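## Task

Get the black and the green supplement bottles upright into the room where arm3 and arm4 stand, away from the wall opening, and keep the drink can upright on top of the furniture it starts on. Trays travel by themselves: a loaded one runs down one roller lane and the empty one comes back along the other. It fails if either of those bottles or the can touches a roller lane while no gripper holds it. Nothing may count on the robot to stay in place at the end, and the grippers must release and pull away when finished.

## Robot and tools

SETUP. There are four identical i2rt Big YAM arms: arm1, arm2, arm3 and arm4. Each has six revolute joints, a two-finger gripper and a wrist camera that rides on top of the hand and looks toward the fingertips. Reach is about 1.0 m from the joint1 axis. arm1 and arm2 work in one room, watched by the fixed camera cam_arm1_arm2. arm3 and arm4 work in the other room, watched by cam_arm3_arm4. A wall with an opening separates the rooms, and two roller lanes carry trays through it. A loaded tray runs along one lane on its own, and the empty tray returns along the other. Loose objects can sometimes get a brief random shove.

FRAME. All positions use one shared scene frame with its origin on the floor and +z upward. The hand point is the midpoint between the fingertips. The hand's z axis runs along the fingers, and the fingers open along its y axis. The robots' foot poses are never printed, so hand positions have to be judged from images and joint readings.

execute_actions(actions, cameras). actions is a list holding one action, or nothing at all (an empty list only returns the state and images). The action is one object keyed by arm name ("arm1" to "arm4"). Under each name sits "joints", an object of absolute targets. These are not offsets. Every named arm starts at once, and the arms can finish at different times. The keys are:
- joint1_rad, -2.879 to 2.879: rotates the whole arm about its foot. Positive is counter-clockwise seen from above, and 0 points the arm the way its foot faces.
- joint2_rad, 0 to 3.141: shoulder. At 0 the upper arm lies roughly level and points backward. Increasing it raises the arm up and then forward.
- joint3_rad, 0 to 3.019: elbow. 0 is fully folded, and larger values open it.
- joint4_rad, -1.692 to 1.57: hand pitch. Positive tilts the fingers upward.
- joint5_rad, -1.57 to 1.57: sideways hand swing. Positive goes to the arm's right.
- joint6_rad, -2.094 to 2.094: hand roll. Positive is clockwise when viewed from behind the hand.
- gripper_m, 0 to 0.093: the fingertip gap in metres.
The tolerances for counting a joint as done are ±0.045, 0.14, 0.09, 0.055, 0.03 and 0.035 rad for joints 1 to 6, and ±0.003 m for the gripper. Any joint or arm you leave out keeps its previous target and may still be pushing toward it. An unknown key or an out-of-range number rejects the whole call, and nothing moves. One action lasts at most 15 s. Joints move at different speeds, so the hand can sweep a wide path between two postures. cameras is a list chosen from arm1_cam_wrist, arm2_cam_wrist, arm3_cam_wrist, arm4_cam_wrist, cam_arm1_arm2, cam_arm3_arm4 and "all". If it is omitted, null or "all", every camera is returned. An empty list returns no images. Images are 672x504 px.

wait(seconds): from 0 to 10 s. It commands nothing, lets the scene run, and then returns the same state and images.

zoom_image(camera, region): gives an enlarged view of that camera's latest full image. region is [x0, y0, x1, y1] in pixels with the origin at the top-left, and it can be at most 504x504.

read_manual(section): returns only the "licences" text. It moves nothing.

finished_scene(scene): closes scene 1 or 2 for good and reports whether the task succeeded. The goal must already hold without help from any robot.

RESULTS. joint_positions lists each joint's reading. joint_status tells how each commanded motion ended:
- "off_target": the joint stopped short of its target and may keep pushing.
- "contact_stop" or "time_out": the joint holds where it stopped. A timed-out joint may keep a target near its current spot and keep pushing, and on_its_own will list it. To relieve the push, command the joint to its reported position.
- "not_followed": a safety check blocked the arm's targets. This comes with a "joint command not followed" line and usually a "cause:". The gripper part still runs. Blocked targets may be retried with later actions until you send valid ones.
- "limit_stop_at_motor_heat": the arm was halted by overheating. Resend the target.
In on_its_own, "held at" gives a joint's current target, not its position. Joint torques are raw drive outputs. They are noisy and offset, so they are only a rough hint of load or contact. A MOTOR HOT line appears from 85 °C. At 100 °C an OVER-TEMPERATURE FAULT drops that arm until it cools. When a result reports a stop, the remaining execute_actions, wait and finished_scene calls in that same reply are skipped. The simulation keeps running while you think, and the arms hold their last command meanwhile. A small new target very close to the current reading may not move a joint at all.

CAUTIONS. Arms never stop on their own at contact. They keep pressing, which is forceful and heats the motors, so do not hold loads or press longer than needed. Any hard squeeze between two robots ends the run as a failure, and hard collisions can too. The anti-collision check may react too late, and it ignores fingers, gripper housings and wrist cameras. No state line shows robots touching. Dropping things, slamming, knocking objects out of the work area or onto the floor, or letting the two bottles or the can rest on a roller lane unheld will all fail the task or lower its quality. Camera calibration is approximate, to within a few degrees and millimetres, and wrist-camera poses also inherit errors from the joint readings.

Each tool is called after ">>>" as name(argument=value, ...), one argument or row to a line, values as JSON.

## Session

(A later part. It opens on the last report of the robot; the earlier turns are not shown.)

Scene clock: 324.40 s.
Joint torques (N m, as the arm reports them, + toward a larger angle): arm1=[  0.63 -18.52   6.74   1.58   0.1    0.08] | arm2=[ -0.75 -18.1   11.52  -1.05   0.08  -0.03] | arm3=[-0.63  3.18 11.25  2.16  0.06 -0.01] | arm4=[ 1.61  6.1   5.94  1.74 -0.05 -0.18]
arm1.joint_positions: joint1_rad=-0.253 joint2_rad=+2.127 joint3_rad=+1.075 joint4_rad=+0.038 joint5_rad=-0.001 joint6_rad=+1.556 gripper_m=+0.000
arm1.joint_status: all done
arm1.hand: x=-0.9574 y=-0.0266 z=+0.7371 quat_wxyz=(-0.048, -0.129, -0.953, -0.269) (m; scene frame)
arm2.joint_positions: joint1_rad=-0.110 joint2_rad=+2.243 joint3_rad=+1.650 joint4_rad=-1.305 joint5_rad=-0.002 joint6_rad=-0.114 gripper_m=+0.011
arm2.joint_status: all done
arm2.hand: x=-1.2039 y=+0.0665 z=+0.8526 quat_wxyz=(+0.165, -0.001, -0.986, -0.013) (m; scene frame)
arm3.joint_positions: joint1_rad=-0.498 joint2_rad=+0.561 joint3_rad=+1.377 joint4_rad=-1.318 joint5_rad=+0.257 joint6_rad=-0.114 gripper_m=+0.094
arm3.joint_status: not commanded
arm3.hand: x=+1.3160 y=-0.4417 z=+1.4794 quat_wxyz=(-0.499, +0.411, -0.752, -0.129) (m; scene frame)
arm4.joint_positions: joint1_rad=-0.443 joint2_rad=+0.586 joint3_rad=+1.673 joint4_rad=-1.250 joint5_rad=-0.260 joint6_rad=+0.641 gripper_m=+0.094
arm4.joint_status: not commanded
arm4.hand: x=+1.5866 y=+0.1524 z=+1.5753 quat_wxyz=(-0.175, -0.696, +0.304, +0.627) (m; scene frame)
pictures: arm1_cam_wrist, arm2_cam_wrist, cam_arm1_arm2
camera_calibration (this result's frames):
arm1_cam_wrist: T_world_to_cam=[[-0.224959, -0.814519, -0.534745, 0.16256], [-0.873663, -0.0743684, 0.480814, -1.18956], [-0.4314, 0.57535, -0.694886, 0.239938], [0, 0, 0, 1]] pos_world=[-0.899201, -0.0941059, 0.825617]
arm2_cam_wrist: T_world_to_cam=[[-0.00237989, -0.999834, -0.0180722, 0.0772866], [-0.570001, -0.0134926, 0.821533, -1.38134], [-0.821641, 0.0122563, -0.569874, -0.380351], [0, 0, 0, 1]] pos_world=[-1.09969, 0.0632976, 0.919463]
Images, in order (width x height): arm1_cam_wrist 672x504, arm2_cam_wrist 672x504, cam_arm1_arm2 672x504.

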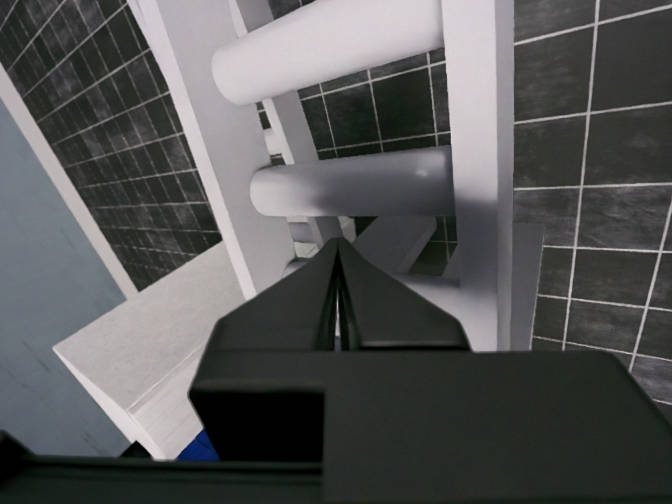

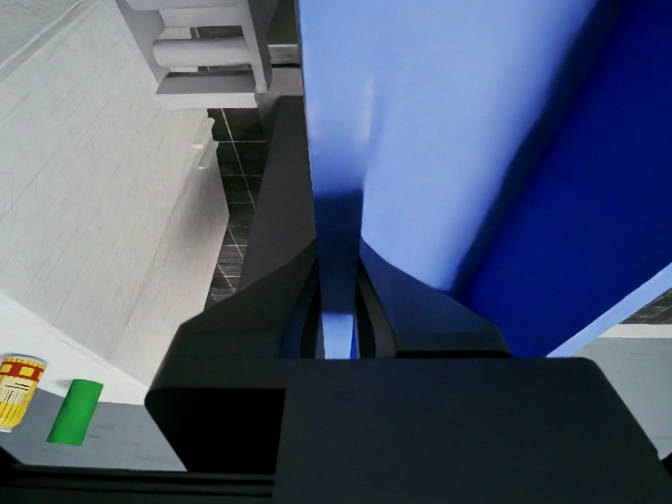

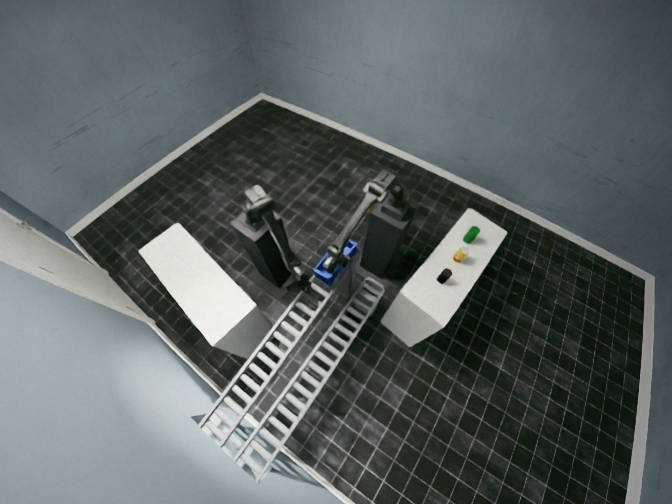

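>>> execute_actions(
  actions=[
    {"arm2": {"joints": {"joint1_rad": -0.128, "joint2_rad": 2.478, "joint3_rad": 1.94, "joint4_rad": -1.30, "joint6_rad": -0.13}}},
  ],
  cameras=["arm1_cam_wrist", "arm2_cam_wrist", "cam_arm1_arm2"],
)

Scene clock: 344.20 s.
Joint torques (N m, as the arm reports them, + toward a larger angle): arm1=[  0.61 -18.5    6.67   1.52  -0.03   0.09] | arm2=[ -1.33 -20.36  12.3   -0.41  -0.04  -0.01] | arm3=[-0.09  3.41 11.15  2.05  0.07 -0.04] | arm4=[ 1.57  6.1   5.93  1.78 -0.08 -0.16]
arm1.joint_positions: joint1_rad=-0.253 joint2_rad=+2.127 joint3_rad=+1.076 joint4_rad=+0.040 joint5_rad=+0.002 joint6_rad=+1.557 gripper_m=+0.000
arm1.joint_status: not commanded
arm1.hand: x=-0.9568 y=-0.0262 z=+0.7375 quat_wxyz=(-0.049, -0.130, -0.953, -0.270) (m; scene frame)
arm2.joint_positions: joint1_rad=-0.116 joint2_rad=+2.500 joint3_rad=+1.894 joint4_rad=-1.301 joint5_rad=+0.000 joint6_rad=-0.124 gripper_m=+0.011
arm2.joint_status: all done
arm2.hand: x=-1.1551 y=+0.0559 z=+0.7673 quat_wxyz=(+0.170, +0.001, -0.985, -0.014) (m; scene frame)
arm3.joint_positions: joint1_rad=-0.498 joint2_rad=+0.561 joint3_rad=+1.377 joint4_rad=-1.318 joint5_rad=+0.257 joint6_rad=-0.114 gripper_m=+0.094
arm3.joint_status: not commanded
arm3.hand: x=+1.3160 y=-0.4417 z=+1.4794 quat_wxyz=(-0.499, +0.411, -0.752, -0.129) (m; scene frame)
arm4.joint_positions: joint1_rad=-0.443 joint2_rad=+0.586 joint3_rad=+1.673 joint4_rad=-1.250 joint5_rad=-0.260 joint6_rad=+0.641 gripper_m=+0.094
arm4.joint_status: not commanded
arm4.hand: x=+1.5866 y=+0.1524 z=+1.5753 quat_wxyz=(-0.175, -0.696, +0.304, +0.627) (m; scene frame)
pictures: arm1_cam_wrist, arm2_cam_wrist, cam_arm1_arm2
camera_calibration (this result's frames):
arm1_cam_wrist: T_world_to_cam=[[-0.22529, -0.813159, -0.536672, 0.164404], [-0.875151, -0.0731928, 0.478282, -1.18865], [-0.4282, 0.577421, -0.695147, 0.243548], [0, 0, 0, 1]] pos_world=[-0.898926, -0.0939441, 0.826044]
arm2_cam_wrist: T_world_to_cam=[[0.00135929, -0.999797, -0.0201036, 0.0711362], [-0.562506, -0.017386, 0.82661, -1.27858], [-0.826792, 0.0101848, -0.562415, -0.40026], [0, 0, 0, 1]] pos_world=[-1.05024, 0.052969, 0.833206]
Images, in order (width x height): arm1_cam_wrist 672x504, arm2_cam_wrist 672x504, cam_arm1_arm2 672x504.

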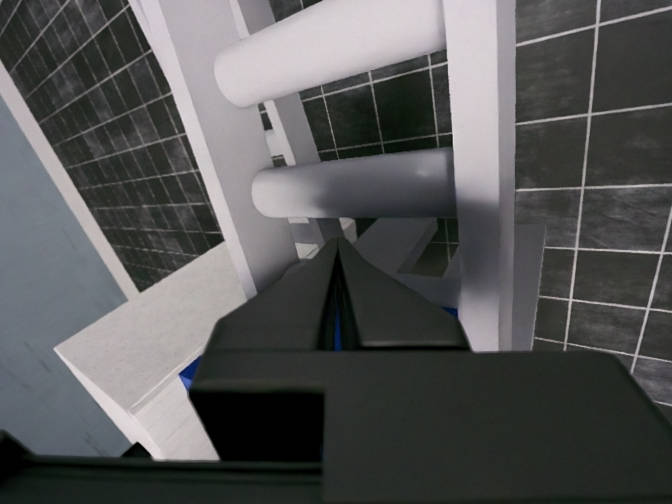

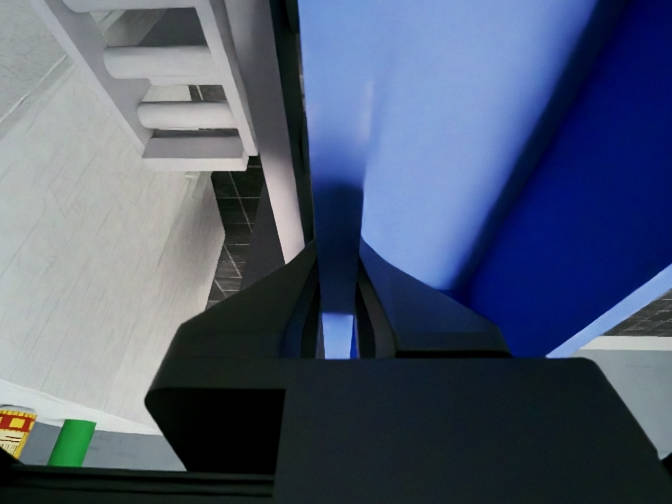

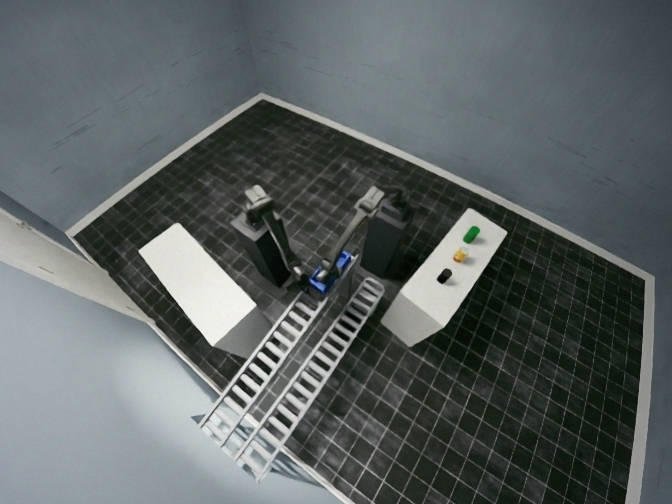

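>>> execute_actions(
  actions=[
    {"arm2": {"joints": {"joint2_rad": 2.508, "joint4_rad": -1.275}}},
  ],
  cameras=["arm2_cam_wrist"],
)

Scene clock: 357.47 s.
Joint torques (N m, as the arm reports them, + toward a larger angle): arm1=[  0.52 -18.65   6.68   1.52  -0.03   0.09] | arm2=[ -0.84 -17.61  12.38  -0.05   0.     0.02] | arm3=[-0.55  3.2  11.25  2.18  0.06 -0.04] | arm4=[ 1.67  6.05  5.96  1.82 -0.06 -0.18]
arm1.joint_positions: joint1_rad=-0.253 joint2_rad=+2.127 joint3_rad=+1.076 joint4_rad=+0.040 joint5_rad=+0.002 joint6_rad=+1.557 gripper_m=+0.000
arm1.joint_status: not commanded
arm1.hand: x=-0.9568 y=-0.0262 z=+0.7375 quat_wxyz=(-0.049, -0.130, -0.953, -0.270) (m; scene frame)
arm2.joint_positions: joint1_rad=-0.116 joint2_rad=+2.501 joint3_rad=+1.894 joint4_rad=-1.288 joint5_rad=+0.000 joint6_rad=-0.124 gripper_m=+0.011
arm2.joint_status: all done
arm2.hand: x=-1.1522 y=+0.0556 z=+0.7661 quat_wxyz=(+0.164, +0.001, -0.986, -0.014) (m; scene frame)
arm3.joint_positions: joint1_rad=-0.498 joint2_rad=+0.561 joint3_rad=+1.377 joint4_rad=-1.318 joint5_rad=+0.257 joint6_rad=-0.114 gripper_m=+0.094
arm3.joint_status: not commanded
arm3.hand: x=+1.3160 y=-0.4417 z=+1.4794 quat_wxyz=(-0.499, +0.411, -0.752, -0.129) (m; scene frame)
arm4.joint_positions: joint1_rad=-0.443 joint2_rad=+0.586 joint3_rad=+1.673 joint4_rad=-1.250 joint5_rad=-0.260 joint6_rad=+0.641 gripper_m=+0.094
arm4.joint_status: not commanded
arm4.hand: x=+1.5866 y=+0.1524 z=+1.5753 quat_wxyz=(-0.175, -0.696, +0.304, +0.627) (m; scene frame)
pictures: arm2_cam_wrist
camera_calibration (this result's frames):
arm2_cam_wrist: T_world_to_cam=[[0.00200785, -0.999816, -0.0190571, 0.0707537], [-0.57283, -0.0167706, 0.819502, -1.28239], [-0.819672, 0.00927104, -0.572759, -0.382408], [0, 0, 0, 1]] pos_world=[-1.04818, 0.0527796, 0.833245]
Images, in order (width x height): arm2_cam_wrist 672x504.

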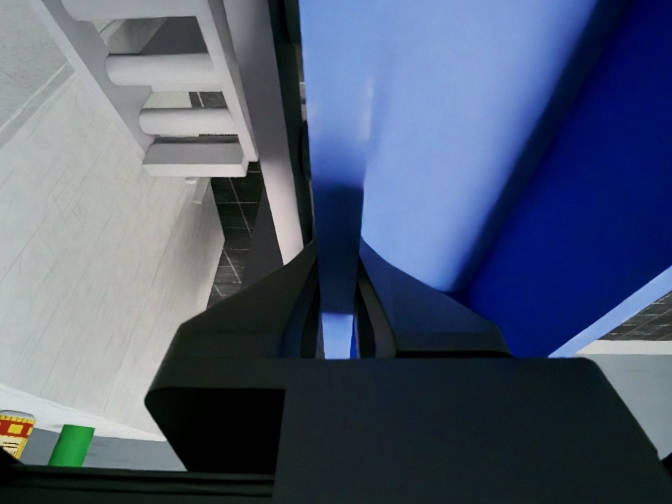

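>>> execute_actions(
  actions=[
    {"arm2": {"joints": {"joint2_rad": 2.535}}},
  ],
  cameras=["arm2_cam_wrist"],
)

Scene clock: 361.33 s.
Joint torques (N m, as the arm reports them, + toward a larger angle): arm1=[  0.59 -18.53   6.71   1.52  -0.03   0.09] | arm2=[ -0.88 -16.56  12.09  -0.14  -0.03  -0.03] | arm3=[-0.4   3.01 11.26  2.12  0.05 -0.03] | arm4=[ 1.66  6.1   5.93  1.75 -0.06 -0.18]
arm1.joint_positions: joint1_rad=-0.253 joint2_rad=+2.127 joint3_rad=+1.076 joint4_rad=+0.040 joint5_rad=+0.002 joint6_rad=+1.557 gripper_m=+0.000
arm1.joint_status: not commanded
arm1.hand: x=-0.9568 y=-0.0262 z=+0.7375 quat_wxyz=(-0.049, -0.130, -0.953, -0.270) (m; scene frame)
arm2.joint_positions: joint1_rad=-0.116 joint2_rad=+2.507 joint3_rad=+1.898 joint4_rad=-1.288 joint5_rad=+0.001 joint6_rad=-0.124 gripper_m=+0.011
arm2.joint_status: all done
arm2.hand: x=-1.1523 y=+0.0554 z=+0.7632 quat_wxyz=(+0.165, +0.001, -0.986, -0.013) (m; scene frame)
arm3.joint_positions: joint1_rad=-0.498 joint2_rad=+0.561 joint3_rad=+1.377 joint4_rad=-1.318 joint5_rad=+0.257 joint6_rad=-0.114 gripper_m=+0.094
arm3.joint_status: not commanded
arm3.hand: x=+1.3160 y=-0.4417 z=+1.4794 quat_wxyz=(-0.499, +0.411, -0.752, -0.129) (m; scene frame)
arm4.joint_positions: joint1_rad=-0.443 joint2_rad=+0.586 joint3_rad=+1.673 joint4_rad=-1.250 joint5_rad=-0.260 joint6_rad=+0.641 gripper_m=+0.094
arm4.joint_status: not commanded
arm4.hand: x=+1.5866 y=+0.1524 z=+1.5753 quat_wxyz=(-0.175, -0.696, +0.304, +0.627) (m; scene frame)
pictures: arm2_cam_wrist
camera_calibration (this result's frames):
arm2_cam_wrist: T_world_to_cam=[[0.00157044, -0.999836, -0.018061, 0.0692166], [-0.570535, -0.0157289, 0.821122, -1.27878], [-0.821272, 0.00901491, -0.570466, -0.387737], [0, 0, 0, 1]] pos_world=[-1.04814, 0.0525868, 0.830097]
Images, in order (width x height): arm2_cam_wrist 672x504.

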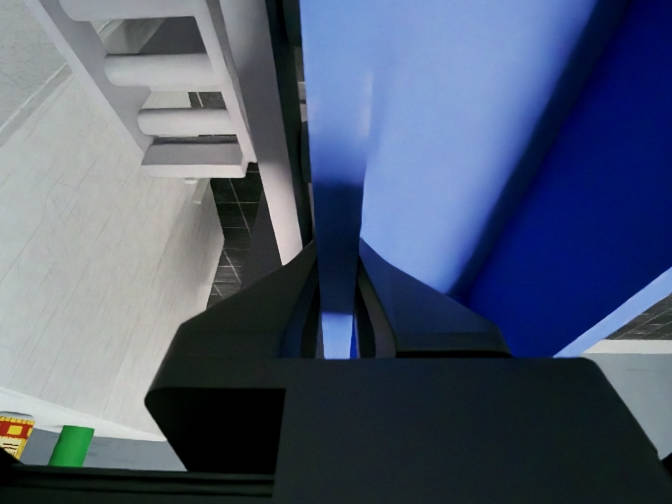

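>>> execute_actions(
  actions=[
    {"arm2": {"joints": {"joint2_rad": 2.50, "gripper_m": 0.045}}},
  ],
  cameras=["arm2_cam_wrist", "arm1_cam_wrist"],
)

Scene clock: 365.77 s.
Joint torques (N m, as the arm reports them, + toward a larger angle): arm1=[  0.66 -18.58   6.7    1.51  -0.03   0.09] | arm2=[ -0.92 -18.55  12.15  -0.19  -0.05  -0.01] | arm3=[-0.49  3.11 11.22  2.14  0.05 -0.04] | arm4=[ 1.72  6.27  5.92  1.73 -0.07 -0.18]
arm1.joint_positions: joint1_rad=-0.253 joint2_rad=+2.127 joint3_rad=+1.076 joint4_rad=+0.040 joint5_rad=+0.002 joint6_rad=+1.557 gripper_m=+0.000
arm1.joint_status: not commanded
arm1.hand: x=-0.9568 y=-0.0262 z=+0.7375 quat_wxyz=(-0.049, -0.130, -0.953, -0.270) (m; scene frame)
arm2.joint_positions: joint1_rad=-0.116 joint2_rad=+2.507 joint3_rad=+1.898 joint4_rad=-1.284 joint5_rad=+0.000 joint6_rad=-0.124 gripper_m=+0.045
arm2.joint_status: all done
arm2.hand: x=-1.1514 y=+0.0554 z=+0.7629 quat_wxyz=(+0.163, +0.001, -0.987, -0.013) (m; scene frame)
arm3.joint_positions: joint1_rad=-0.498 joint2_rad=+0.561 joint3_rad=+1.377 joint4_rad=-1.318 joint5_rad=+0.257 joint6_rad=-0.114 gripper_m=+0.094
arm3.joint_status: not commanded
arm3.hand: x=+1.3160 y=-0.4417 z=+1.4794 quat_wxyz=(-0.499, +0.411, -0.752, -0.129) (m; scene frame)
arm4.joint_positions: joint1_rad=-0.443 joint2_rad=+0.586 joint3_rad=+1.673 joint4_rad=-1.250 joint5_rad=-0.260 joint6_rad=+0.641 gripper_m=+0.094
arm4.joint_status: not commanded
arm4.hand: x=+1.5866 y=+0.1524 z=+1.5753 quat_wxyz=(-0.175, -0.696, +0.304, +0.627) (m; scene frame)
pictures: arm1_cam_wrist, arm2_cam_wrist
camera_calibration (this result's frames):
arm1_cam_wrist: T_world_to_cam=[[-0.22529, -0.813159, -0.536672, 0.164404], [-0.875151, -0.0731928, 0.478282, -1.18865], [-0.4282, 0.577421, -0.695147, 0.243548], [0, 0, 0, 1]] pos_world=[-0.898926, -0.0939441, 0.826044]
arm2_cam_wrist: T_world_to_cam=[[0.00156678, -0.999838, -0.017956, 0.0690802], [-0.573679, -0.0156061, 0.818932, -1.27998], [-0.819079, 0.00901788, -0.57361, -0.382259], [0, 0, 0, 1]] pos_world=[-1.04751, 0.0525406, 0.83019]
Images, in order (width x height): arm1_cam_wrist 672x504, arm2_cam_wrist 672x504.

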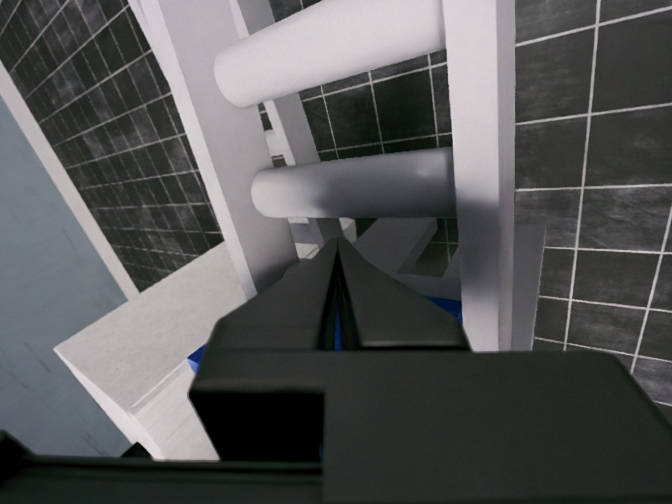

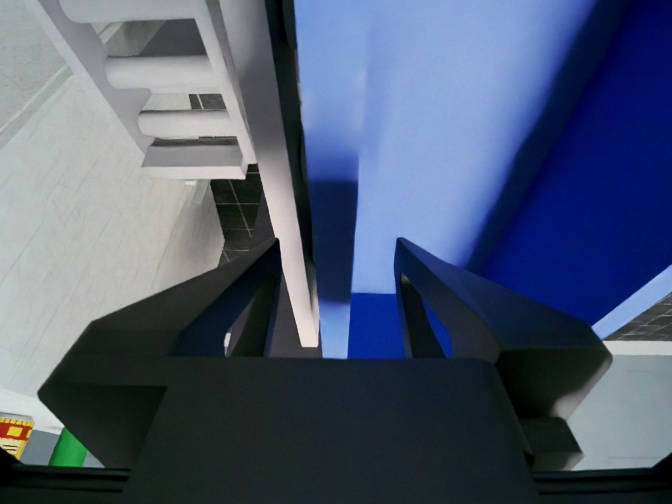

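>>> execute_actions(
  actions=[
    {"arm2": {"joints": {"joint2_rad": 2.23, "joint3_rad": 1.76, "joint4_rad": -1.25}}},
  ],
  cameras=[],
)

>>> execute_actions(
  actions=[
    {"arm2": {"joints": {"joint1_rad": 1.09, "joint2_rad": 1.85, "joint3_rad": 1.50, "joint4_rad": -1.188, "joint6_rad": 0.0, "gripper_m": 0.09}}},
  ],
  cameras=["arm2_cam_wrist", "cam_arm1_arm2"],
)

Scene clock: 386.47 s.
Joint torques (N m, as the arm reports them, + toward a larger angle): arm1=[  0.65 -18.58   6.7    1.52  -0.03   0.09] | arm2=[ -1.18 -17.5    8.47  -0.03  -0.04   0.01] | arm3=[-0.55  3.33 11.26  2.15  0.05 -0.02] | arm4=[ 1.64  6.2   5.94  1.77 -0.06 -0.18]
arm1.joint_positions: joint1_rad=-0.253 joint2_rad=+2.127 joint3_rad=+1.076 joint4_rad=+0.040 joint5_rad=+0.002 joint6_rad=+1.557 gripper_m=+0.000
arm1.joint_status: not commanded
arm1.hand: x=-0.9568 y=-0.0262 z=+0.7375 quat_wxyz=(-0.049, -0.130, -0.953, -0.270) (m; scene frame)
arm2.joint_positions: joint1_rad=-0.116 joint2_rad=+2.222 joint3_rad=+1.765 joint4_rad=-1.256 joint5_rad=+0.000 joint6_rad=-0.124 gripper_m=+0.045
arm2.joint_status: all done
arm2.hand: x=-1.1395 y=+0.0557 z=+0.8927 quat_wxyz=(+0.074, +0.001, -0.997, -0.002) (m; scene frame)
arm3.joint_positions: joint1_rad=-0.498 joint2_rad=+0.561 joint3_rad=+1.377 joint4_rad=-1.318 joint5_rad=+0.257 joint6_rad=-0.114 gripper_m=+0.094
arm3.joint_status: not commanded
arm3.hand: x=+1.3160 y=-0.4417 z=+1.4794 quat_wxyz=(-0.499, +0.411, -0.752, -0.129) (m; scene frame)
arm4.joint_positions: joint1_rad=-0.443 joint2_rad=+0.586 joint3_rad=+1.673 joint4_rad=-1.250 joint5_rad=-0.260 joint6_rad=+0.641 gripper_m=+0.094
arm4.joint_status: not commanded
arm4.hand: x=+1.5866 y=+0.1524 z=+1.5753 quat_wxyz=(-0.175, -0.696, +0.304, +0.627) (m; scene frame)
pictures: none
No camera images: the call's "cameras" was empty. Leave "cameras" out to get every camera's image.

Scene clock: 388.17 s.
Joint torques (N m, as the arm reports them, + toward a larger angle): arm1=[  0.63 -18.52   6.7    1.51  -0.03   0.08] | arm2=[  0.12 -13.55   9.43   0.03  -0.01   0.18] | arm3=[-0.4   3.18 11.3   2.21  0.06 -0.05] | arm4=[ 1.6   6.18  5.9   1.74 -0.06 -0.18]
arm1.joint_positions: joint1_rad=-0.253 joint2_rad=+2.127 joint3_rad=+1.076 joint4_rad=+0.040 joint5_rad=+0.002 joint6_rad=+1.557 gripper_m=+0.000
arm1.joint_status: not commanded
arm1.hand: x=-0.9568 y=-0.0262 z=+0.7375 quat_wxyz=(-0.049, -0.130, -0.953, -0.270) (m; scene frame)
arm2.joint_positions: joint1_rad=+1.092 joint2_rad=+1.844 joint3_rad=+1.507 joint4_rad=-1.187 joint5_rad=-0.001 joint6_rad=-0.010 gripper_m=+0.090
arm2.joint_status: all done
arm2.hand: x=-1.4864 y=+0.6283 z=+1.0143 quat_wxyz=(-0.013, +0.522, -0.853, -0.009) (m; scene frame)
arm3.joint_positions: joint1_rad=-0.498 joint2_rad=+0.561 joint3_rad=+1.377 joint4_rad=-1.318 joint5_rad=+0.257 joint6_rad=-0.114 gripper_m=+0.094
arm3.joint_status: not commanded
arm3.hand: x=+1.3160 y=-0.4417 z=+1.4794 quat_wxyz=(-0.499, +0.411, -0.752, -0.129) (m; scene frame)
arm4.joint_positions: joint1_rad=-0.443 joint2_rad=+0.586 joint3_rad=+1.673 joint4_rad=-1.250 joint5_rad=-0.260 joint6_rad=+0.641 gripper_m=+0.094
arm4.joint_status: not commanded
arm4.hand: x=+1.5866 y=+0.1524 z=+1.5753 quat_wxyz=(-0.175, -0.696, +0.304, +0.627) (m; scene frame)
pictures: arm2_cam_wrist, cam_arm1_arm2
camera_calibration (this result's frames):
arm2_cam_wrist: T_world_to_cam=[[0.890704, -0.454522, 0.0075084, 1.60018], [-0.378876, -0.733136, 0.56477, -0.67094], [-0.251195, -0.505887, -0.825214, 0.90521], [0, 0, 0, 1]] pos_world=[-1.45211, 0.693361, 1.1139]
Images, in order (width x height): arm2_cam_wrist 672x504, cam_arm1_arm2 672x504.

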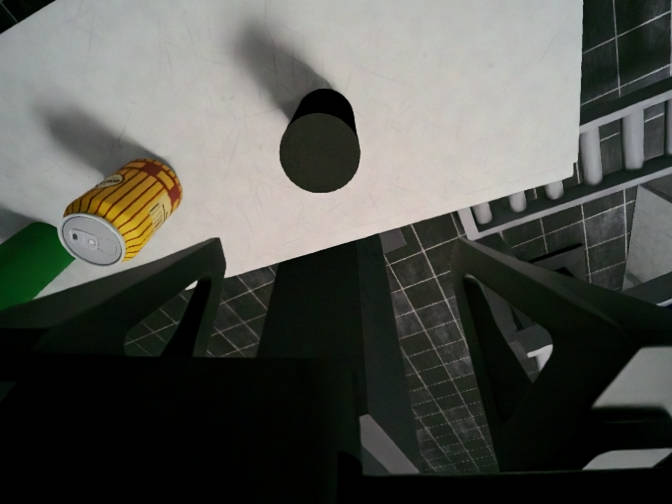

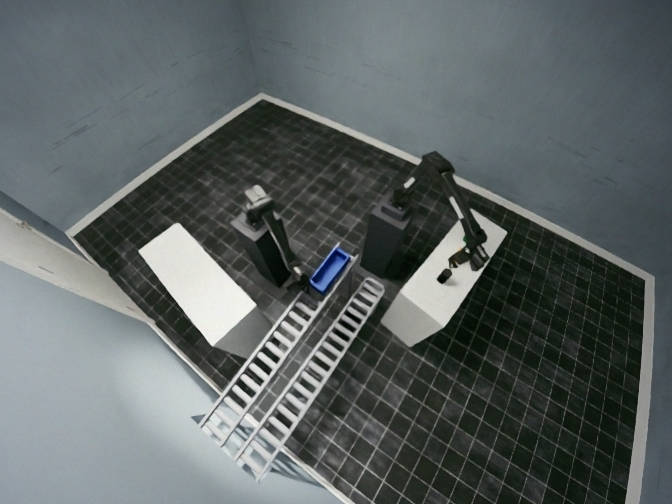

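>>> zoom_image(
  camera="arm2_cam_wrist",
  region=[250, 70, 400, 210],
)

Region (250, 70, 400, 210) of arm2_cam_wrist's 672x504 image, scaled by 3.360, with more detail than that image has; it fills the top 470 rows of this view, and the rest is white.

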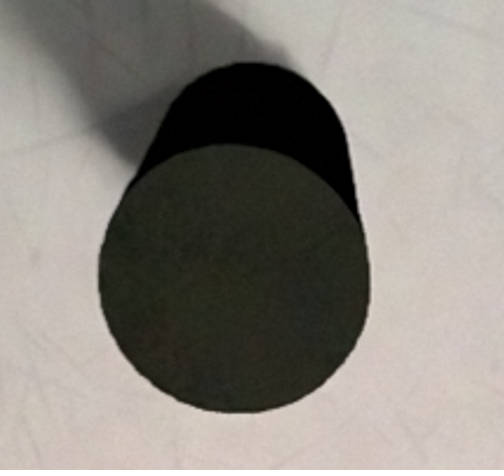

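>>> execute_actions(
  actions=[
    {"arm2": {"joints": {"joint1_rad": 1.118, "joint2_rad": 2.045, "joint3_rad": 1.377, "joint4_rad": -0.875}}},
  ],
  cameras=["arm2_cam_wrist"],
)

Scene clock: 414.97 s.
Joint torques (N m, as the arm reports them, + toward a larger angle): arm1=[  0.57 -18.64   6.68   1.51  -0.04   0.09] | arm2=[  0.82 -14.74   9.16   0.41   0.04   0.12] | arm3=[-0.4   3.15 11.23  2.14  0.06 -0.02] | arm4=[ 1.66  6.14  5.9   1.76 -0.05 -0.18]
arm1.joint_positions: joint1_rad=-0.253 joint2_rad=+2.127 joint3_rad=+1.076 joint4_rad=+0.040 joint5_rad=+0.002 joint6_rad=+1.557 gripper_m=+0.000
arm1.joint_status: not commanded
arm1.hand: x=-0.9568 y=-0.0262 z=+0.7375 quat_wxyz=(-0.049, -0.130, -0.953, -0.270) (m; scene frame)
arm2.joint_positions: joint1_rad=+1.104 joint2_rad=+2.051 joint3_rad=+1.367 joint4_rad=-0.885 joint5_rad=-0.001 joint6_rad=-0.010 gripper_m=+0.090
arm2.joint_status: all done
arm2.hand: x=-1.4971 y=+0.6222 z=+0.8575 quat_wxyz=(+0.006, +0.527, -0.850, +0.002) (m; scene frame)
arm3.joint_positions: joint1_rad=-0.498 joint2_rad=+0.561 joint3_rad=+1.377 joint4_rad=-1.318 joint5_rad=+0.257 joint6_rad=-0.114 gripper_m=+0.094
arm3.joint_status: not commanded
arm3.hand: x=+1.3160 y=-0.4417 z=+1.4794 quat_wxyz=(-0.499, +0.411, -0.752, -0.129) (m; scene frame)
arm4.joint_positions: joint1_rad=-0.443 joint2_rad=+0.586 joint3_rad=+1.673 joint4_rad=-1.250 joint5_rad=-0.260 joint6_rad=+0.641 gripper_m=+0.094
arm4.joint_status: not commanded
arm4.hand: x=+1.5866 y=+0.1524 z=+1.5753 quat_wxyz=(-0.175, -0.696, +0.304, +0.627) (m; scene frame)
pictures: arm2_cam_wrist
camera_calibration (this result's frames):
arm2_cam_wrist: T_world_to_cam=[[0.896176, -0.443646, 0.00681797, 1.61012], [-0.358153, -0.714237, 0.601325, -0.602981], [-0.261906, -0.541335, -0.798975, 0.753525], [0, 0, 0, 1]] pos_world=[-1.46156, 0.691562, 0.953658]
Images, in order (width x height): arm2_cam_wrist 672x504.

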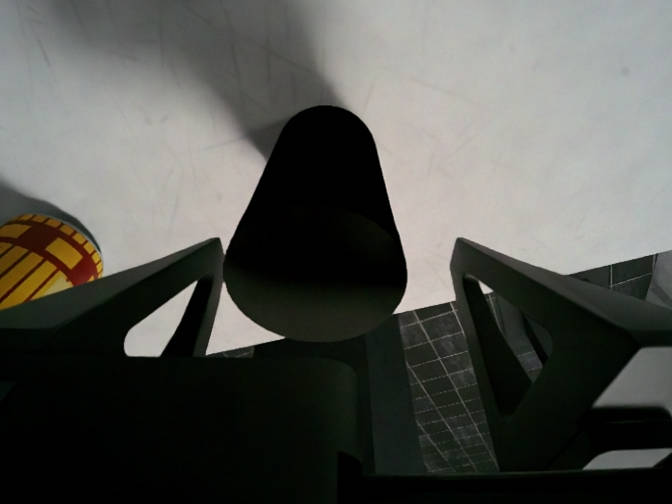

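>>> execute_actions(
  actions=[
    {"arm2": {"joints": {"joint1_rad": 1.13, "joint4_rad": -0.835}}},
  ],
  cameras=[],
)

>>> execute_actions(
  actions=[
    {"arm2": {"joints": {"gripper_m": 0.03}}},
  ],
  cameras=["arm2_cam_wrist"],
)

Scene clock: 424.40 s.
Joint torques (N m, as the arm reports them, + toward a larger angle): arm1=[  0.64 -18.64   6.69   1.54  -0.03   0.09] | arm2=[  1.   -14.62   9.15   0.46   0.04   0.11] | arm3=[-0.36  3.36 11.2   2.19  0.05 -0.04] | arm4=[ 1.68  6.1   5.95  1.78 -0.06 -0.17]
arm1.joint_positions: joint1_rad=-0.253 joint2_rad=+2.127 joint3_rad=+1.076 joint4_rad=+0.040 joint5_rad=+0.002 joint6_rad=+1.557 gripper_m=+0.000
arm1.joint_status: not commanded
arm1.hand: x=-0.9568 y=-0.0262 z=+0.7375 quat_wxyz=(-0.049, -0.130, -0.953, -0.270) (m; scene frame)
arm2.joint_positions: joint1_rad=+1.115 joint2_rad=+2.051 joint3_rad=+1.367 joint4_rad=-0.847 joint5_rad=-0.001 joint6_rad=-0.010 gripper_m=+0.090
arm2.joint_status: all done
arm2.hand: x=-1.4988 y=+0.6336 z=+0.8575 quat_wxyz=(-0.010, +0.532, -0.847, -0.008) (m; scene frame)
arm3.joint_positions: joint1_rad=-0.498 joint2_rad=+0.561 joint3_rad=+1.377 joint4_rad=-1.318 joint5_rad=+0.257 joint6_rad=-0.114 gripper_m=+0.094
arm3.joint_status: not commanded
arm3.hand: x=+1.3160 y=-0.4417 z=+1.4794 quat_wxyz=(-0.499, +0.411, -0.752, -0.129) (m; scene frame)
arm4.joint_positions: joint1_rad=-0.443 joint2_rad=+0.586 joint3_rad=+1.673 joint4_rad=-1.250 joint5_rad=-0.260 joint6_rad=+0.641 gripper_m=+0.094
arm4.joint_status: not commanded
arm4.hand: x=+1.5866 y=+0.1524 z=+1.5753 quat_wxyz=(-0.175, -0.696, +0.304, +0.627) (m; scene frame)
pictures: none
No camera images: the call's "cameras" was empty. Leave "cameras" out to get every camera's image.

Scene clock: 425.03 s.
Joint torques (N m, as the arm reports them, + toward a larger angle): arm1=[  0.6  -18.48   6.68   1.52  -0.03   0.09] | arm2=[  0.84 -14.94   9.36   0.46   0.07   0.18] | arm3=[-0.31  3.25 11.27  2.13  0.06 -0.02] | arm4=[ 1.62  6.04  5.95  1.76 -0.06 -0.19]
arm1.joint_positions: joint1_rad=-0.253 joint2_rad=+2.127 joint3_rad=+1.076 joint4_rad=+0.040 joint5_rad=+0.002 joint6_rad=+1.557 gripper_m=+0.000
arm1.joint_status: not commanded
arm1.hand: x=-0.9568 y=-0.0262 z=+0.7375 quat_wxyz=(-0.049, -0.130, -0.953, -0.270) (m; scene frame)
arm2.joint_positions: joint1_rad=+1.115 joint2_rad=+2.051 joint3_rad=+1.367 joint4_rad=-0.846 joint5_rad=-0.001 joint6_rad=-0.009 gripper_m=+0.059
arm2.joint_status: gripper_m off_target (ended at +0.059, target +0.030)
arm2.hand: x=-1.4986 y=+0.6337 z=+0.8575 quat_wxyz=(-0.011, +0.531, -0.847, -0.008) (m; scene frame)
arm3.joint_positions: joint1_rad=-0.498 joint2_rad=+0.561 joint3_rad=+1.377 joint4_rad=-1.318 joint5_rad=+0.257 joint6_rad=-0.114 gripper_m=+0.094
arm3.joint_status: not commanded
arm3.hand: x=+1.3160 y=-0.4417 z=+1.4794 quat_wxyz=(-0.499, +0.411, -0.752, -0.129) (m; scene frame)
arm4.joint_positions: joint1_rad=-0.443 joint2_rad=+0.586 joint3_rad=+1.673 joint4_rad=-1.250 joint5_rad=-0.260 joint6_rad=+0.641 gripper_m=+0.094
arm4.joint_status: not commanded
arm4.hand: x=+1.5866 y=+0.1524 z=+1.5753 quat_wxyz=(-0.175, -0.696, +0.304, +0.627) (m; scene frame)
pictures: arm2_cam_wrist
camera_calibration (this result's frames):
arm2_cam_wrist: T_world_to_cam=[[0.900888, -0.433987, 0.0074616, 1.61699], [-0.360576, -0.738707, 0.56947, -0.5561], [-0.241631, -0.515719, -0.821978, 0.793319], [0, 0, 0, 1]] pos_world=[-1.46555, 0.700087, 0.956708]
Images, in order (width x height): arm2_cam_wrist 672x504.

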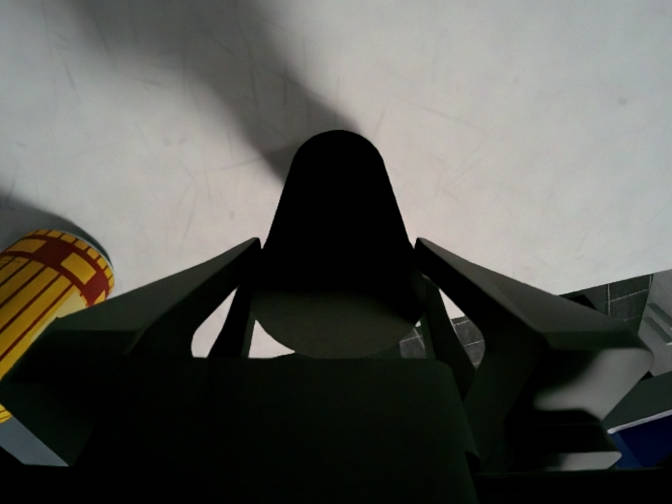

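>>> execute_actions(
  actions=[
    {"arm2": {"joints": {"joint1_rad": -0.178, "joint2_rad": 2.10, "joint3_rad": 2.15, "joint4_rad": -1.58, "joint6_rad": -0.18}}},
  ],
  cameras=["arm2_cam_wrist", "cam_arm1_arm2"],
)

Scene clock: 457.83 s.
Joint torques (N m, as the arm reports them, + toward a larger angle): arm1=[  0.59 -18.62   6.69   1.49  -0.03   0.09] | arm2=[  0.58 -18.32  14.52  -0.51  -0.08  -0.05] | arm3=[-0.32  3.08 11.2   2.23  0.06 -0.04] | arm4=[ 1.66  6.15  5.98  1.79 -0.05 -0.17]
arm1.joint_positions: joint1_rad=-0.253 joint2_rad=+2.127 joint3_rad=+1.076 joint4_rad=+0.040 joint5_rad=+0.002 joint6_rad=+1.557 gripper_m=+0.000
arm1.joint_status: not commanded
arm1.hand: x=-0.9568 y=-0.0262 z=+0.7375 quat_wxyz=(-0.049, -0.130, -0.953, -0.270) (m; scene frame)
arm2.joint_positions: joint1_rad=-0.186 joint2_rad=+2.113 joint3_rad=+2.106 joint4_rad=-1.570 joint5_rad=+0.002 joint6_rad=-0.170 gripper_m=+0.059
arm2.joint_status: all done
arm2.hand: x=-1.1030 y=+0.0075 z=+1.0859 quat_wxyz=(+0.007, -0.010, -1.000, +0.007) (m; scene frame)
arm3.joint_positions: joint1_rad=-0.498 joint2_rad=+0.561 joint3_rad=+1.377 joint4_rad=-1.318 joint5_rad=+0.257 joint6_rad=-0.114 gripper_m=+0.094
arm3.joint_status: not commanded
arm3.hand: x=+1.3160 y=-0.4417 z=+1.4794 quat_wxyz=(-0.499, +0.411, -0.752, -0.129) (m; scene frame)
arm4.joint_positions: joint1_rad=-0.443 joint2_rad=+0.586 joint3_rad=+1.673 joint4_rad=-1.250 joint5_rad=-0.260 joint6_rad=+0.641 gripper_m=+0.094
arm4.joint_status: not commanded
arm4.hand: x=+1.5866 y=+0.1524 z=+1.5753 quat_wxyz=(-0.175, -0.696, +0.304, +0.627) (m; scene frame)
pictures: arm2_cam_wrist, cam_arm1_arm2
camera_calibration (this result's frames):
arm2_cam_wrist: T_world_to_cam=[[-0.0175738, -0.999585, 0.0228229, -0.0384231], [-0.798622, 0.0277673, 0.601192, -1.5295], [-0.601576, -0.00766166, -0.798779, 0.327683], [0, 0, 0, 1]] pos_world=[-1.02504, 0.00657342, 1.18214]
Images, in order (width x height): arm2_cam_wrist 672x504, cam_arm1_arm2 672x504.

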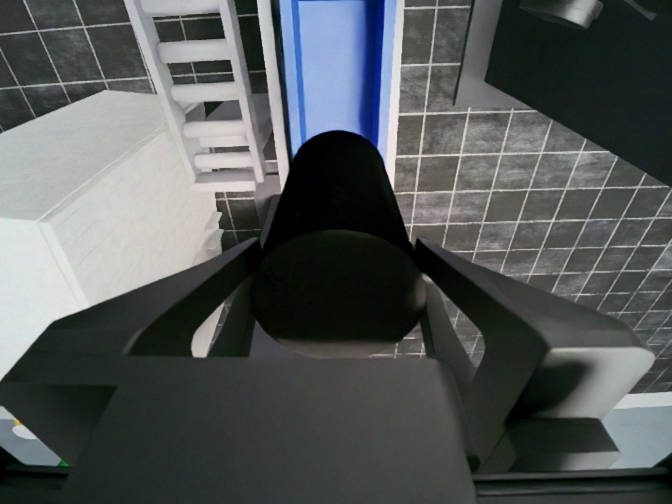

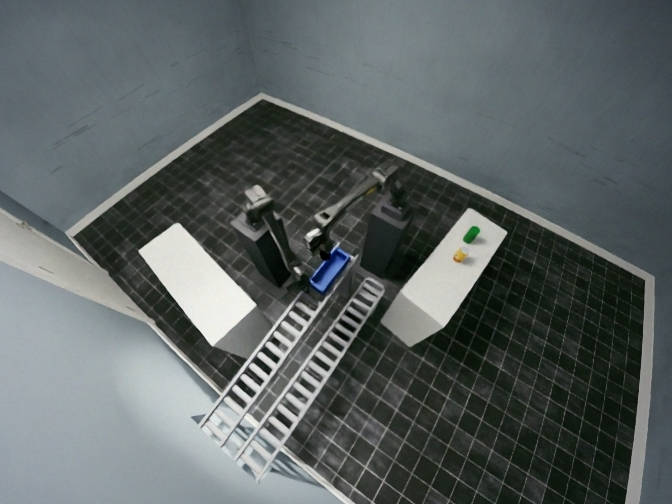

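>>> zoom_image(
  camera="arm2_cam_wrist",
  region=[240, 0, 440, 160],
)

Region (240, 0, 440, 160) of arm2_cam_wrist's 672x504 image, scaled by 2.520, with more detail than that image has; it fills the top 403 rows of this view, and the rest is white.

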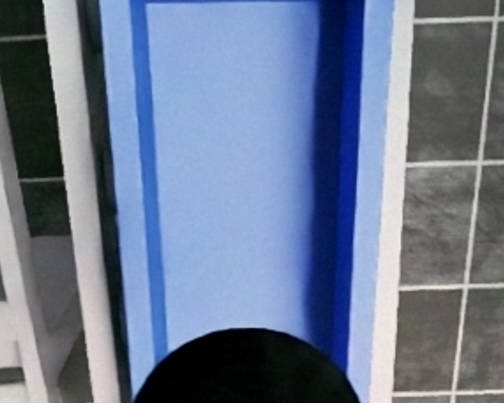

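>>> execute_actions(
  actions=[
    {"arm2": {"joints": {"joint2_rad": 2.397, "joint3_rad": 2.205, "joint4_rad": -1.372, "joint6_rad": -0.195}}},
  ],
  cameras=["arm2_cam_wrist", "cam_arm1_arm2"],
)

Scene clock: 473.27 s.
Joint torques (N m, as the arm reports them, + toward a larger angle): arm1=[  0.66 -18.62   6.69   1.49  -0.04   0.09] | arm2=[  0.64 -20.14  12.75   0.27  -0.11  -0.03] | arm3=[-0.26  3.39 11.23  2.09  0.05 -0.02] | arm4=[ 1.57  6.02  5.92  1.74 -0.06 -0.18]
arm1.joint_positions: joint1_rad=-0.253 joint2_rad=+2.127 joint3_rad=+1.076 joint4_rad=+0.040 joint5_rad=+0.002 joint6_rad=+1.557 gripper_m=+0.000
arm1.joint_status: not commanded
arm1.hand: x=-0.9568 y=-0.0262 z=+0.7375 quat_wxyz=(-0.049, -0.130, -0.953, -0.270) (m; scene frame)
arm2.joint_positions: joint1_rad=-0.186 joint2_rad=+2.410 joint3_rad=+2.176 joint4_rad=-1.379 joint5_rad=+0.002 joint6_rad=-0.185 gripper_m=+0.059
arm2.joint_status: all done
arm2.hand: x=-1.0513 y=-0.0049 z=+0.9128 quat_wxyz=(+0.025, -0.003, -1.000, +0.003) (m; scene frame)
arm3.joint_positions: joint1_rad=-0.498 joint2_rad=+0.561 joint3_rad=+1.377 joint4_rad=-1.318 joint5_rad=+0.257 joint6_rad=-0.114 gripper_m=+0.094
arm3.joint_status: not commanded
arm3.hand: x=+1.3160 y=-0.4417 z=+1.4794 quat_wxyz=(-0.499, +0.411, -0.752, -0.129) (m; scene frame)
arm4.joint_positions: joint1_rad=-0.443 joint2_rad=+0.586 joint3_rad=+1.673 joint4_rad=-1.250 joint5_rad=-0.260 joint6_rad=+0.641 gripper_m=+0.094
arm4.joint_status: not commanded
arm4.hand: x=+1.5866 y=+0.1524 z=+1.5753 quat_wxyz=(-0.175, -0.696, +0.304, +0.627) (m; scene frame)
pictures: arm2_cam_wrist, cam_arm1_arm2
camera_calibration (this result's frames):
arm2_cam_wrist: T_world_to_cam=[[-0.00289087, -0.999873, 0.0156857, -0.0239781], [-0.776206, 0.0121331, 0.630363, -1.38689], [-0.630473, -0.010353, -0.776142, 0.169367], [0, 0, 0, 1]] pos_world=[-0.969799, -0.00539428, 1.00607]
Images, in order (width x height): arm2_cam_wrist 672x504, cam_arm1_arm2 672x504.

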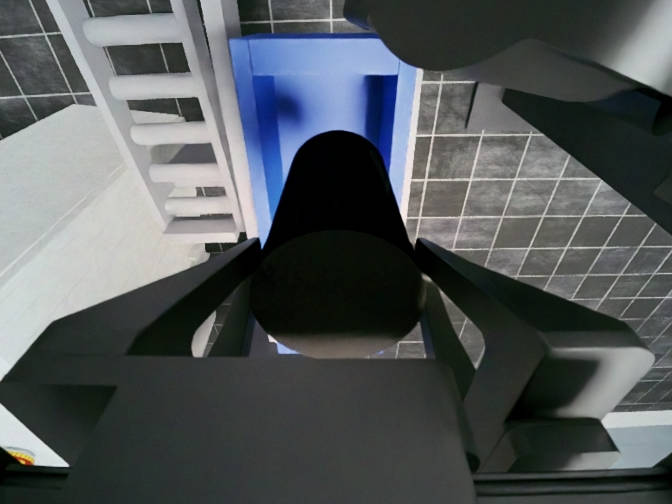

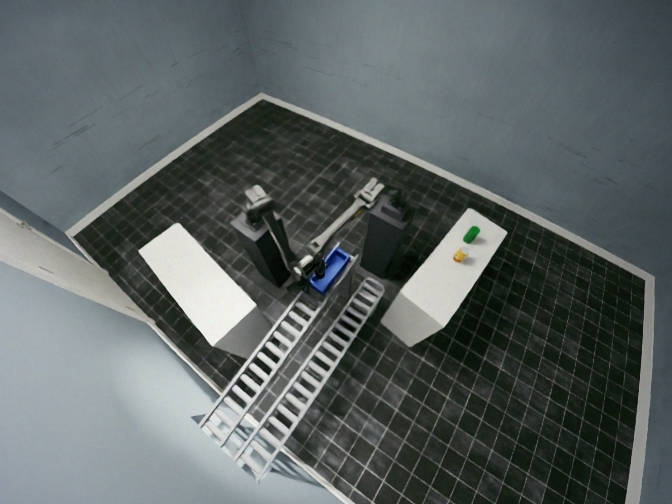

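>>> execute_actions(
  actions=[
    {"arm2": {"joints": {"joint1_rad": -0.158, "joint2_rad": 2.515, "joint4_rad": -1.265}}},
  ],
  cameras=["arm2_cam_wrist"],
)

Scene clock: 494.80 s.
Joint torques (N m, as the arm reports them, + toward a larger angle): arm1=[  0.47 -18.48   6.69   1.49  -0.03   0.08] | arm2=[  0.33 -22.48  12.53   0.15  -0.06   0.  ] | arm3=[-0.41  3.1  11.26  2.17  0.07 -0.04] | arm4=[ 1.69  5.87  5.93  1.77 -0.06 -0.17]
arm1.joint_positions: joint1_rad=-0.253 joint2_rad=+2.127 joint3_rad=+1.077 joint4_rad=+0.041 joint5_rad=+0.002 joint6_rad=+1.557 gripper_m=+0.000
arm1.joint_status: not commanded
arm1.hand: x=-0.9566 y=-0.0255 z=+0.7379 quat_wxyz=(-0.049, -0.130, -0.952, -0.271) (m; scene frame)
arm2.joint_positions: joint1_rad=-0.167 joint2_rad=+2.542 joint3_rad=+2.176 joint4_rad=-1.273 joint5_rad=+0.000 joint6_rad=-0.191 gripper_m=+0.059
arm2.joint_status: all done
arm2.hand: x=-1.0468 y=+0.0069 z=+0.8203 quat_wxyz=(+0.037, +0.009, -0.999, +0.000) (m; scene frame)
arm3.joint_positions: joint1_rad=-0.498 joint2_rad=+0.561 joint3_rad=+1.377 joint4_rad=-1.318 joint5_rad=+0.257 joint6_rad=-0.114 gripper_m=+0.094
arm3.joint_status: not commanded
arm3.hand: x=+1.3160 y=-0.4417 z=+1.4794 quat_wxyz=(-0.499, +0.411, -0.752, -0.129) (m; scene frame)
arm4.joint_positions: joint1_rad=-0.443 joint2_rad=+0.586 joint3_rad=+1.673 joint4_rad=-1.250 joint5_rad=-0.260 joint6_rad=+0.641 gripper_m=+0.094
arm4.joint_status: not commanded
arm4.hand: x=+1.5866 y=+0.1524 z=+1.5753 quat_wxyz=(-0.175, -0.696, +0.304, +0.627) (m; scene frame)
pictures: arm2_cam_wrist
camera_calibration (this result's frames):
arm2_cam_wrist: T_world_to_cam=[[0.0213464, -0.999735, 0.0085733, 0.020441], [-0.760431, -0.0106683, 0.649331, -1.32416], [-0.649068, -0.0203803, -0.760457, 0.0682096], [0, 0, 0, 1]] pos_world=[-0.963096, 0.00769915, 0.911514]
Images, in order (width x height): arm2_cam_wrist 672x504.

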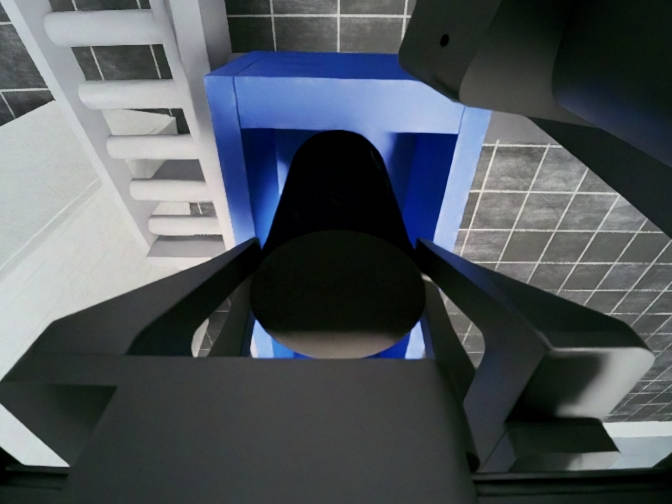

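>>> execute_actions(
  actions=[
    {"arm2": {"joints": {"gripper_m": 0.078}}},
  ],
  cameras=["arm2_cam_wrist"],
)

Scene clock: 499.30 s.
Joint torques (N m, as the arm reports them, + toward a larger angle): arm1=[  0.52 -18.56   6.65   1.45  -0.06   0.08] | arm2=[  0.67 -21.73  12.33   0.14  -0.03   0.01] | arm3=[-0.44  3.49 11.19  2.11  0.03 -0.03] | arm4=[ 1.61  6.19  5.92  1.76 -0.06 -0.17]
arm1.joint_positions: joint1_rad=-0.253 joint2_rad=+2.127 joint3_rad=+1.077 joint4_rad=+0.041 joint5_rad=+0.003 joint6_rad=+1.557 gripper_m=+0.000
arm1.joint_status: not commanded
arm1.hand: x=-0.9565 y=-0.0256 z=+0.7379 quat_wxyz=(-0.049, -0.130, -0.952, -0.271) (m; scene frame)
arm2.joint_positions: joint1_rad=-0.167 joint2_rad=+2.534 joint3_rad=+2.176 joint4_rad=-1.273 joint5_rad=+0.000 joint6_rad=-0.191 gripper_m=+0.078
arm2.joint_status: all done
arm2.hand: x=-1.0451 y=+0.0067 z=+0.8256 quat_wxyz=(+0.034, +0.009, -0.999, +0.001) (m; scene frame)
arm3.joint_positions: joint1_rad=-0.498 joint2_rad=+0.561 joint3_rad=+1.377 joint4_rad=-1.318 joint5_rad=+0.257 joint6_rad=-0.114 gripper_m=+0.094
arm3.joint_status: not commanded
arm3.hand: x=+1.3160 y=-0.4417 z=+1.4794 quat_wxyz=(-0.499, +0.411, -0.752, -0.129) (m; scene frame)
arm4.joint_positions: joint1_rad=-0.443 joint2_rad=+0.586 joint3_rad=+1.673 joint4_rad=-1.250 joint5_rad=-0.260 joint6_rad=+0.641 gripper_m=+0.094
arm4.joint_status: not commanded
arm4.hand: x=+1.5866 y=+0.1524 z=+1.5753 quat_wxyz=(-0.175, -0.696, +0.304, +0.627) (m; scene frame)
pictures: arm2_cam_wrist
camera_calibration (this result's frames):
arm2_cam_wrist: T_world_to_cam=[[0.0213806, -0.999721, 0.0100335, 0.0189678], [-0.765289, -0.00990743, 0.64361, -1.32665], [-0.643331, -0.0214393, -0.765288, 0.0833077], [0, 0, 0, 1]] pos_world=[-0.962079, 0.00760493, 0.917406]
Images, in order (width x height): arm2_cam_wrist 672x504.

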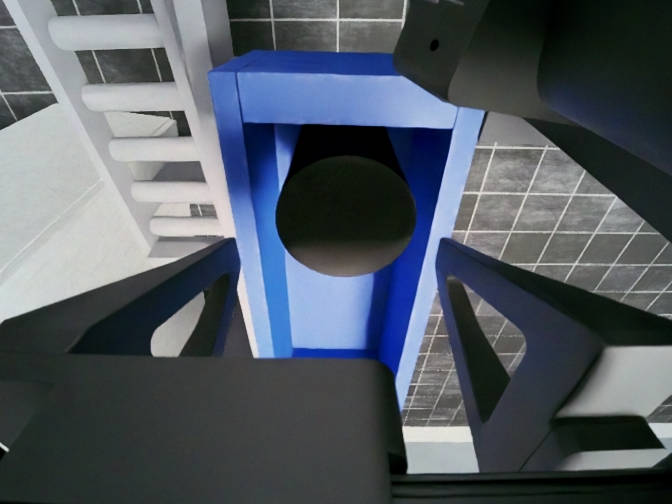

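>>> execute_actions(
  actions=[
    {"arm2": {"joints": {"joint1_rad": 1.82, "joint2_rad": 1.795, "joint3_rad": 1.465, "joint4_rad": -1.236, "joint6_rad": 0.0, "gripper_m": 0.092}}},
  ],
  cameras=["arm2_cam_wrist", "cam_arm1_arm2"],
)

Scene clock: 519.27 s.
Joint torques (N m, as the arm reports them, + toward a larger angle): arm1=[  0.59 -18.53   6.67   1.49  -0.06   0.09] | arm2=[ -0.44 -13.34   9.16   0.11   0.02   0.13] | arm3=[-0.54  3.38 11.23  2.16  0.05 -0.02] | arm4=[ 1.75  6.18  5.95  1.78 -0.06 -0.17]
arm1.joint_positions: joint1_rad=-0.253 joint2_rad=+2.127 joint3_rad=+1.077 joint4_rad=+0.041 joint5_rad=+0.003 joint6_rad=+1.557 gripper_m=+0.000
arm1.joint_status: not commanded
arm1.hand: x=-0.9565 y=-0.0256 z=+0.7379 quat_wxyz=(-0.049, -0.130, -0.952, -0.271) (m; scene frame)
arm2.joint_positions: joint1_rad=+1.829 joint2_rad=+1.798 joint3_rad=+1.476 joint4_rad=-1.232 joint5_rad=-0.001 joint6_rad=-0.010 gripper_m=+0.092
arm2.joint_status: all done
arm2.hand: x=-1.8827 y=+0.6538 z=+1.0294 quat_wxyz=(+0.003, +0.794, -0.608, -0.006) (m; scene frame)
arm3.joint_positions: joint1_rad=-0.498 joint2_rad=+0.561 joint3_rad=+1.377 joint4_rad=-1.318 joint5_rad=+0.257 joint6_rad=-0.114 gripper_m=+0.094
arm3.joint_status: not commanded
arm3.hand: x=+1.3160 y=-0.4417 z=+1.4794 quat_wxyz=(-0.499, +0.411, -0.752, -0.129) (m; scene frame)
arm4.joint_positions: joint1_rad=-0.443 joint2_rad=+0.586 joint3_rad=+1.673 joint4_rad=-1.250 joint5_rad=-0.260 joint6_rad=+0.641 gripper_m=+0.094
arm4.joint_status: not commanded
arm4.hand: x=+1.5866 y=+0.1524 z=+1.5753 quat_wxyz=(-0.175, -0.696, +0.304, +0.627) (m; scene frame)
pictures: arm2_cam_wrist, cam_arm1_arm2
camera_calibration (this result's frames):
arm2_cam_wrist: T_world_to_cam=[[0.964907, 0.26258, -0.00240029, 1.64562], [0.214195, -0.781751, 0.58565, 0.315973], [0.151904, -0.565612, -0.810561, 1.61395], [0, 0, 0, 1]] pos_world=[-1.90071, 0.727774, 1.1271]
Images, in order (width x height): arm2_cam_wrist 672x504, cam_arm1_arm2 672x504.

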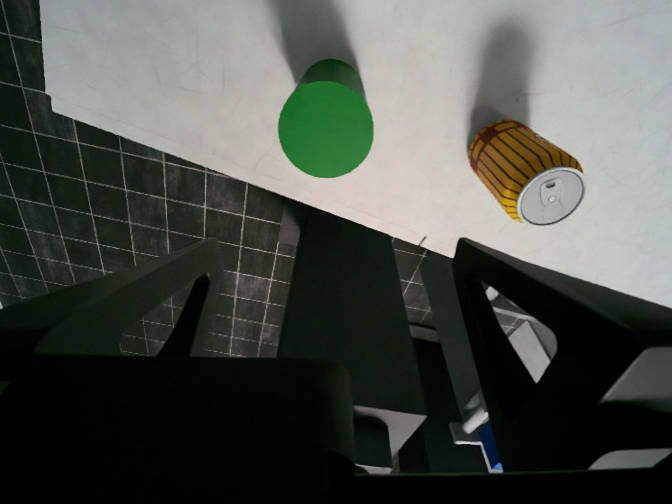

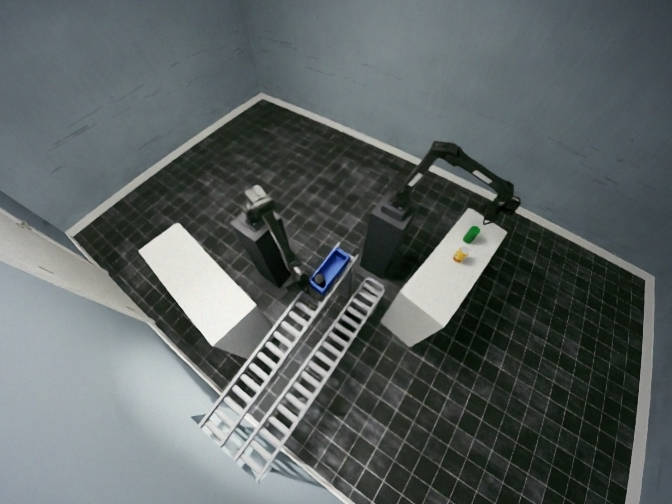

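>>> zoom_image(
  camera="arm2_cam_wrist",
  region=[255, 45, 405, 195],
)

Region (255, 45, 405, 195) of arm2_cam_wrist's 672x504 image, scaled by 3.360, with more detail than that image has.

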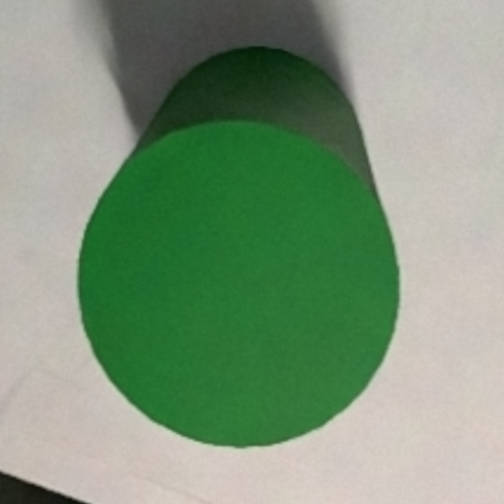

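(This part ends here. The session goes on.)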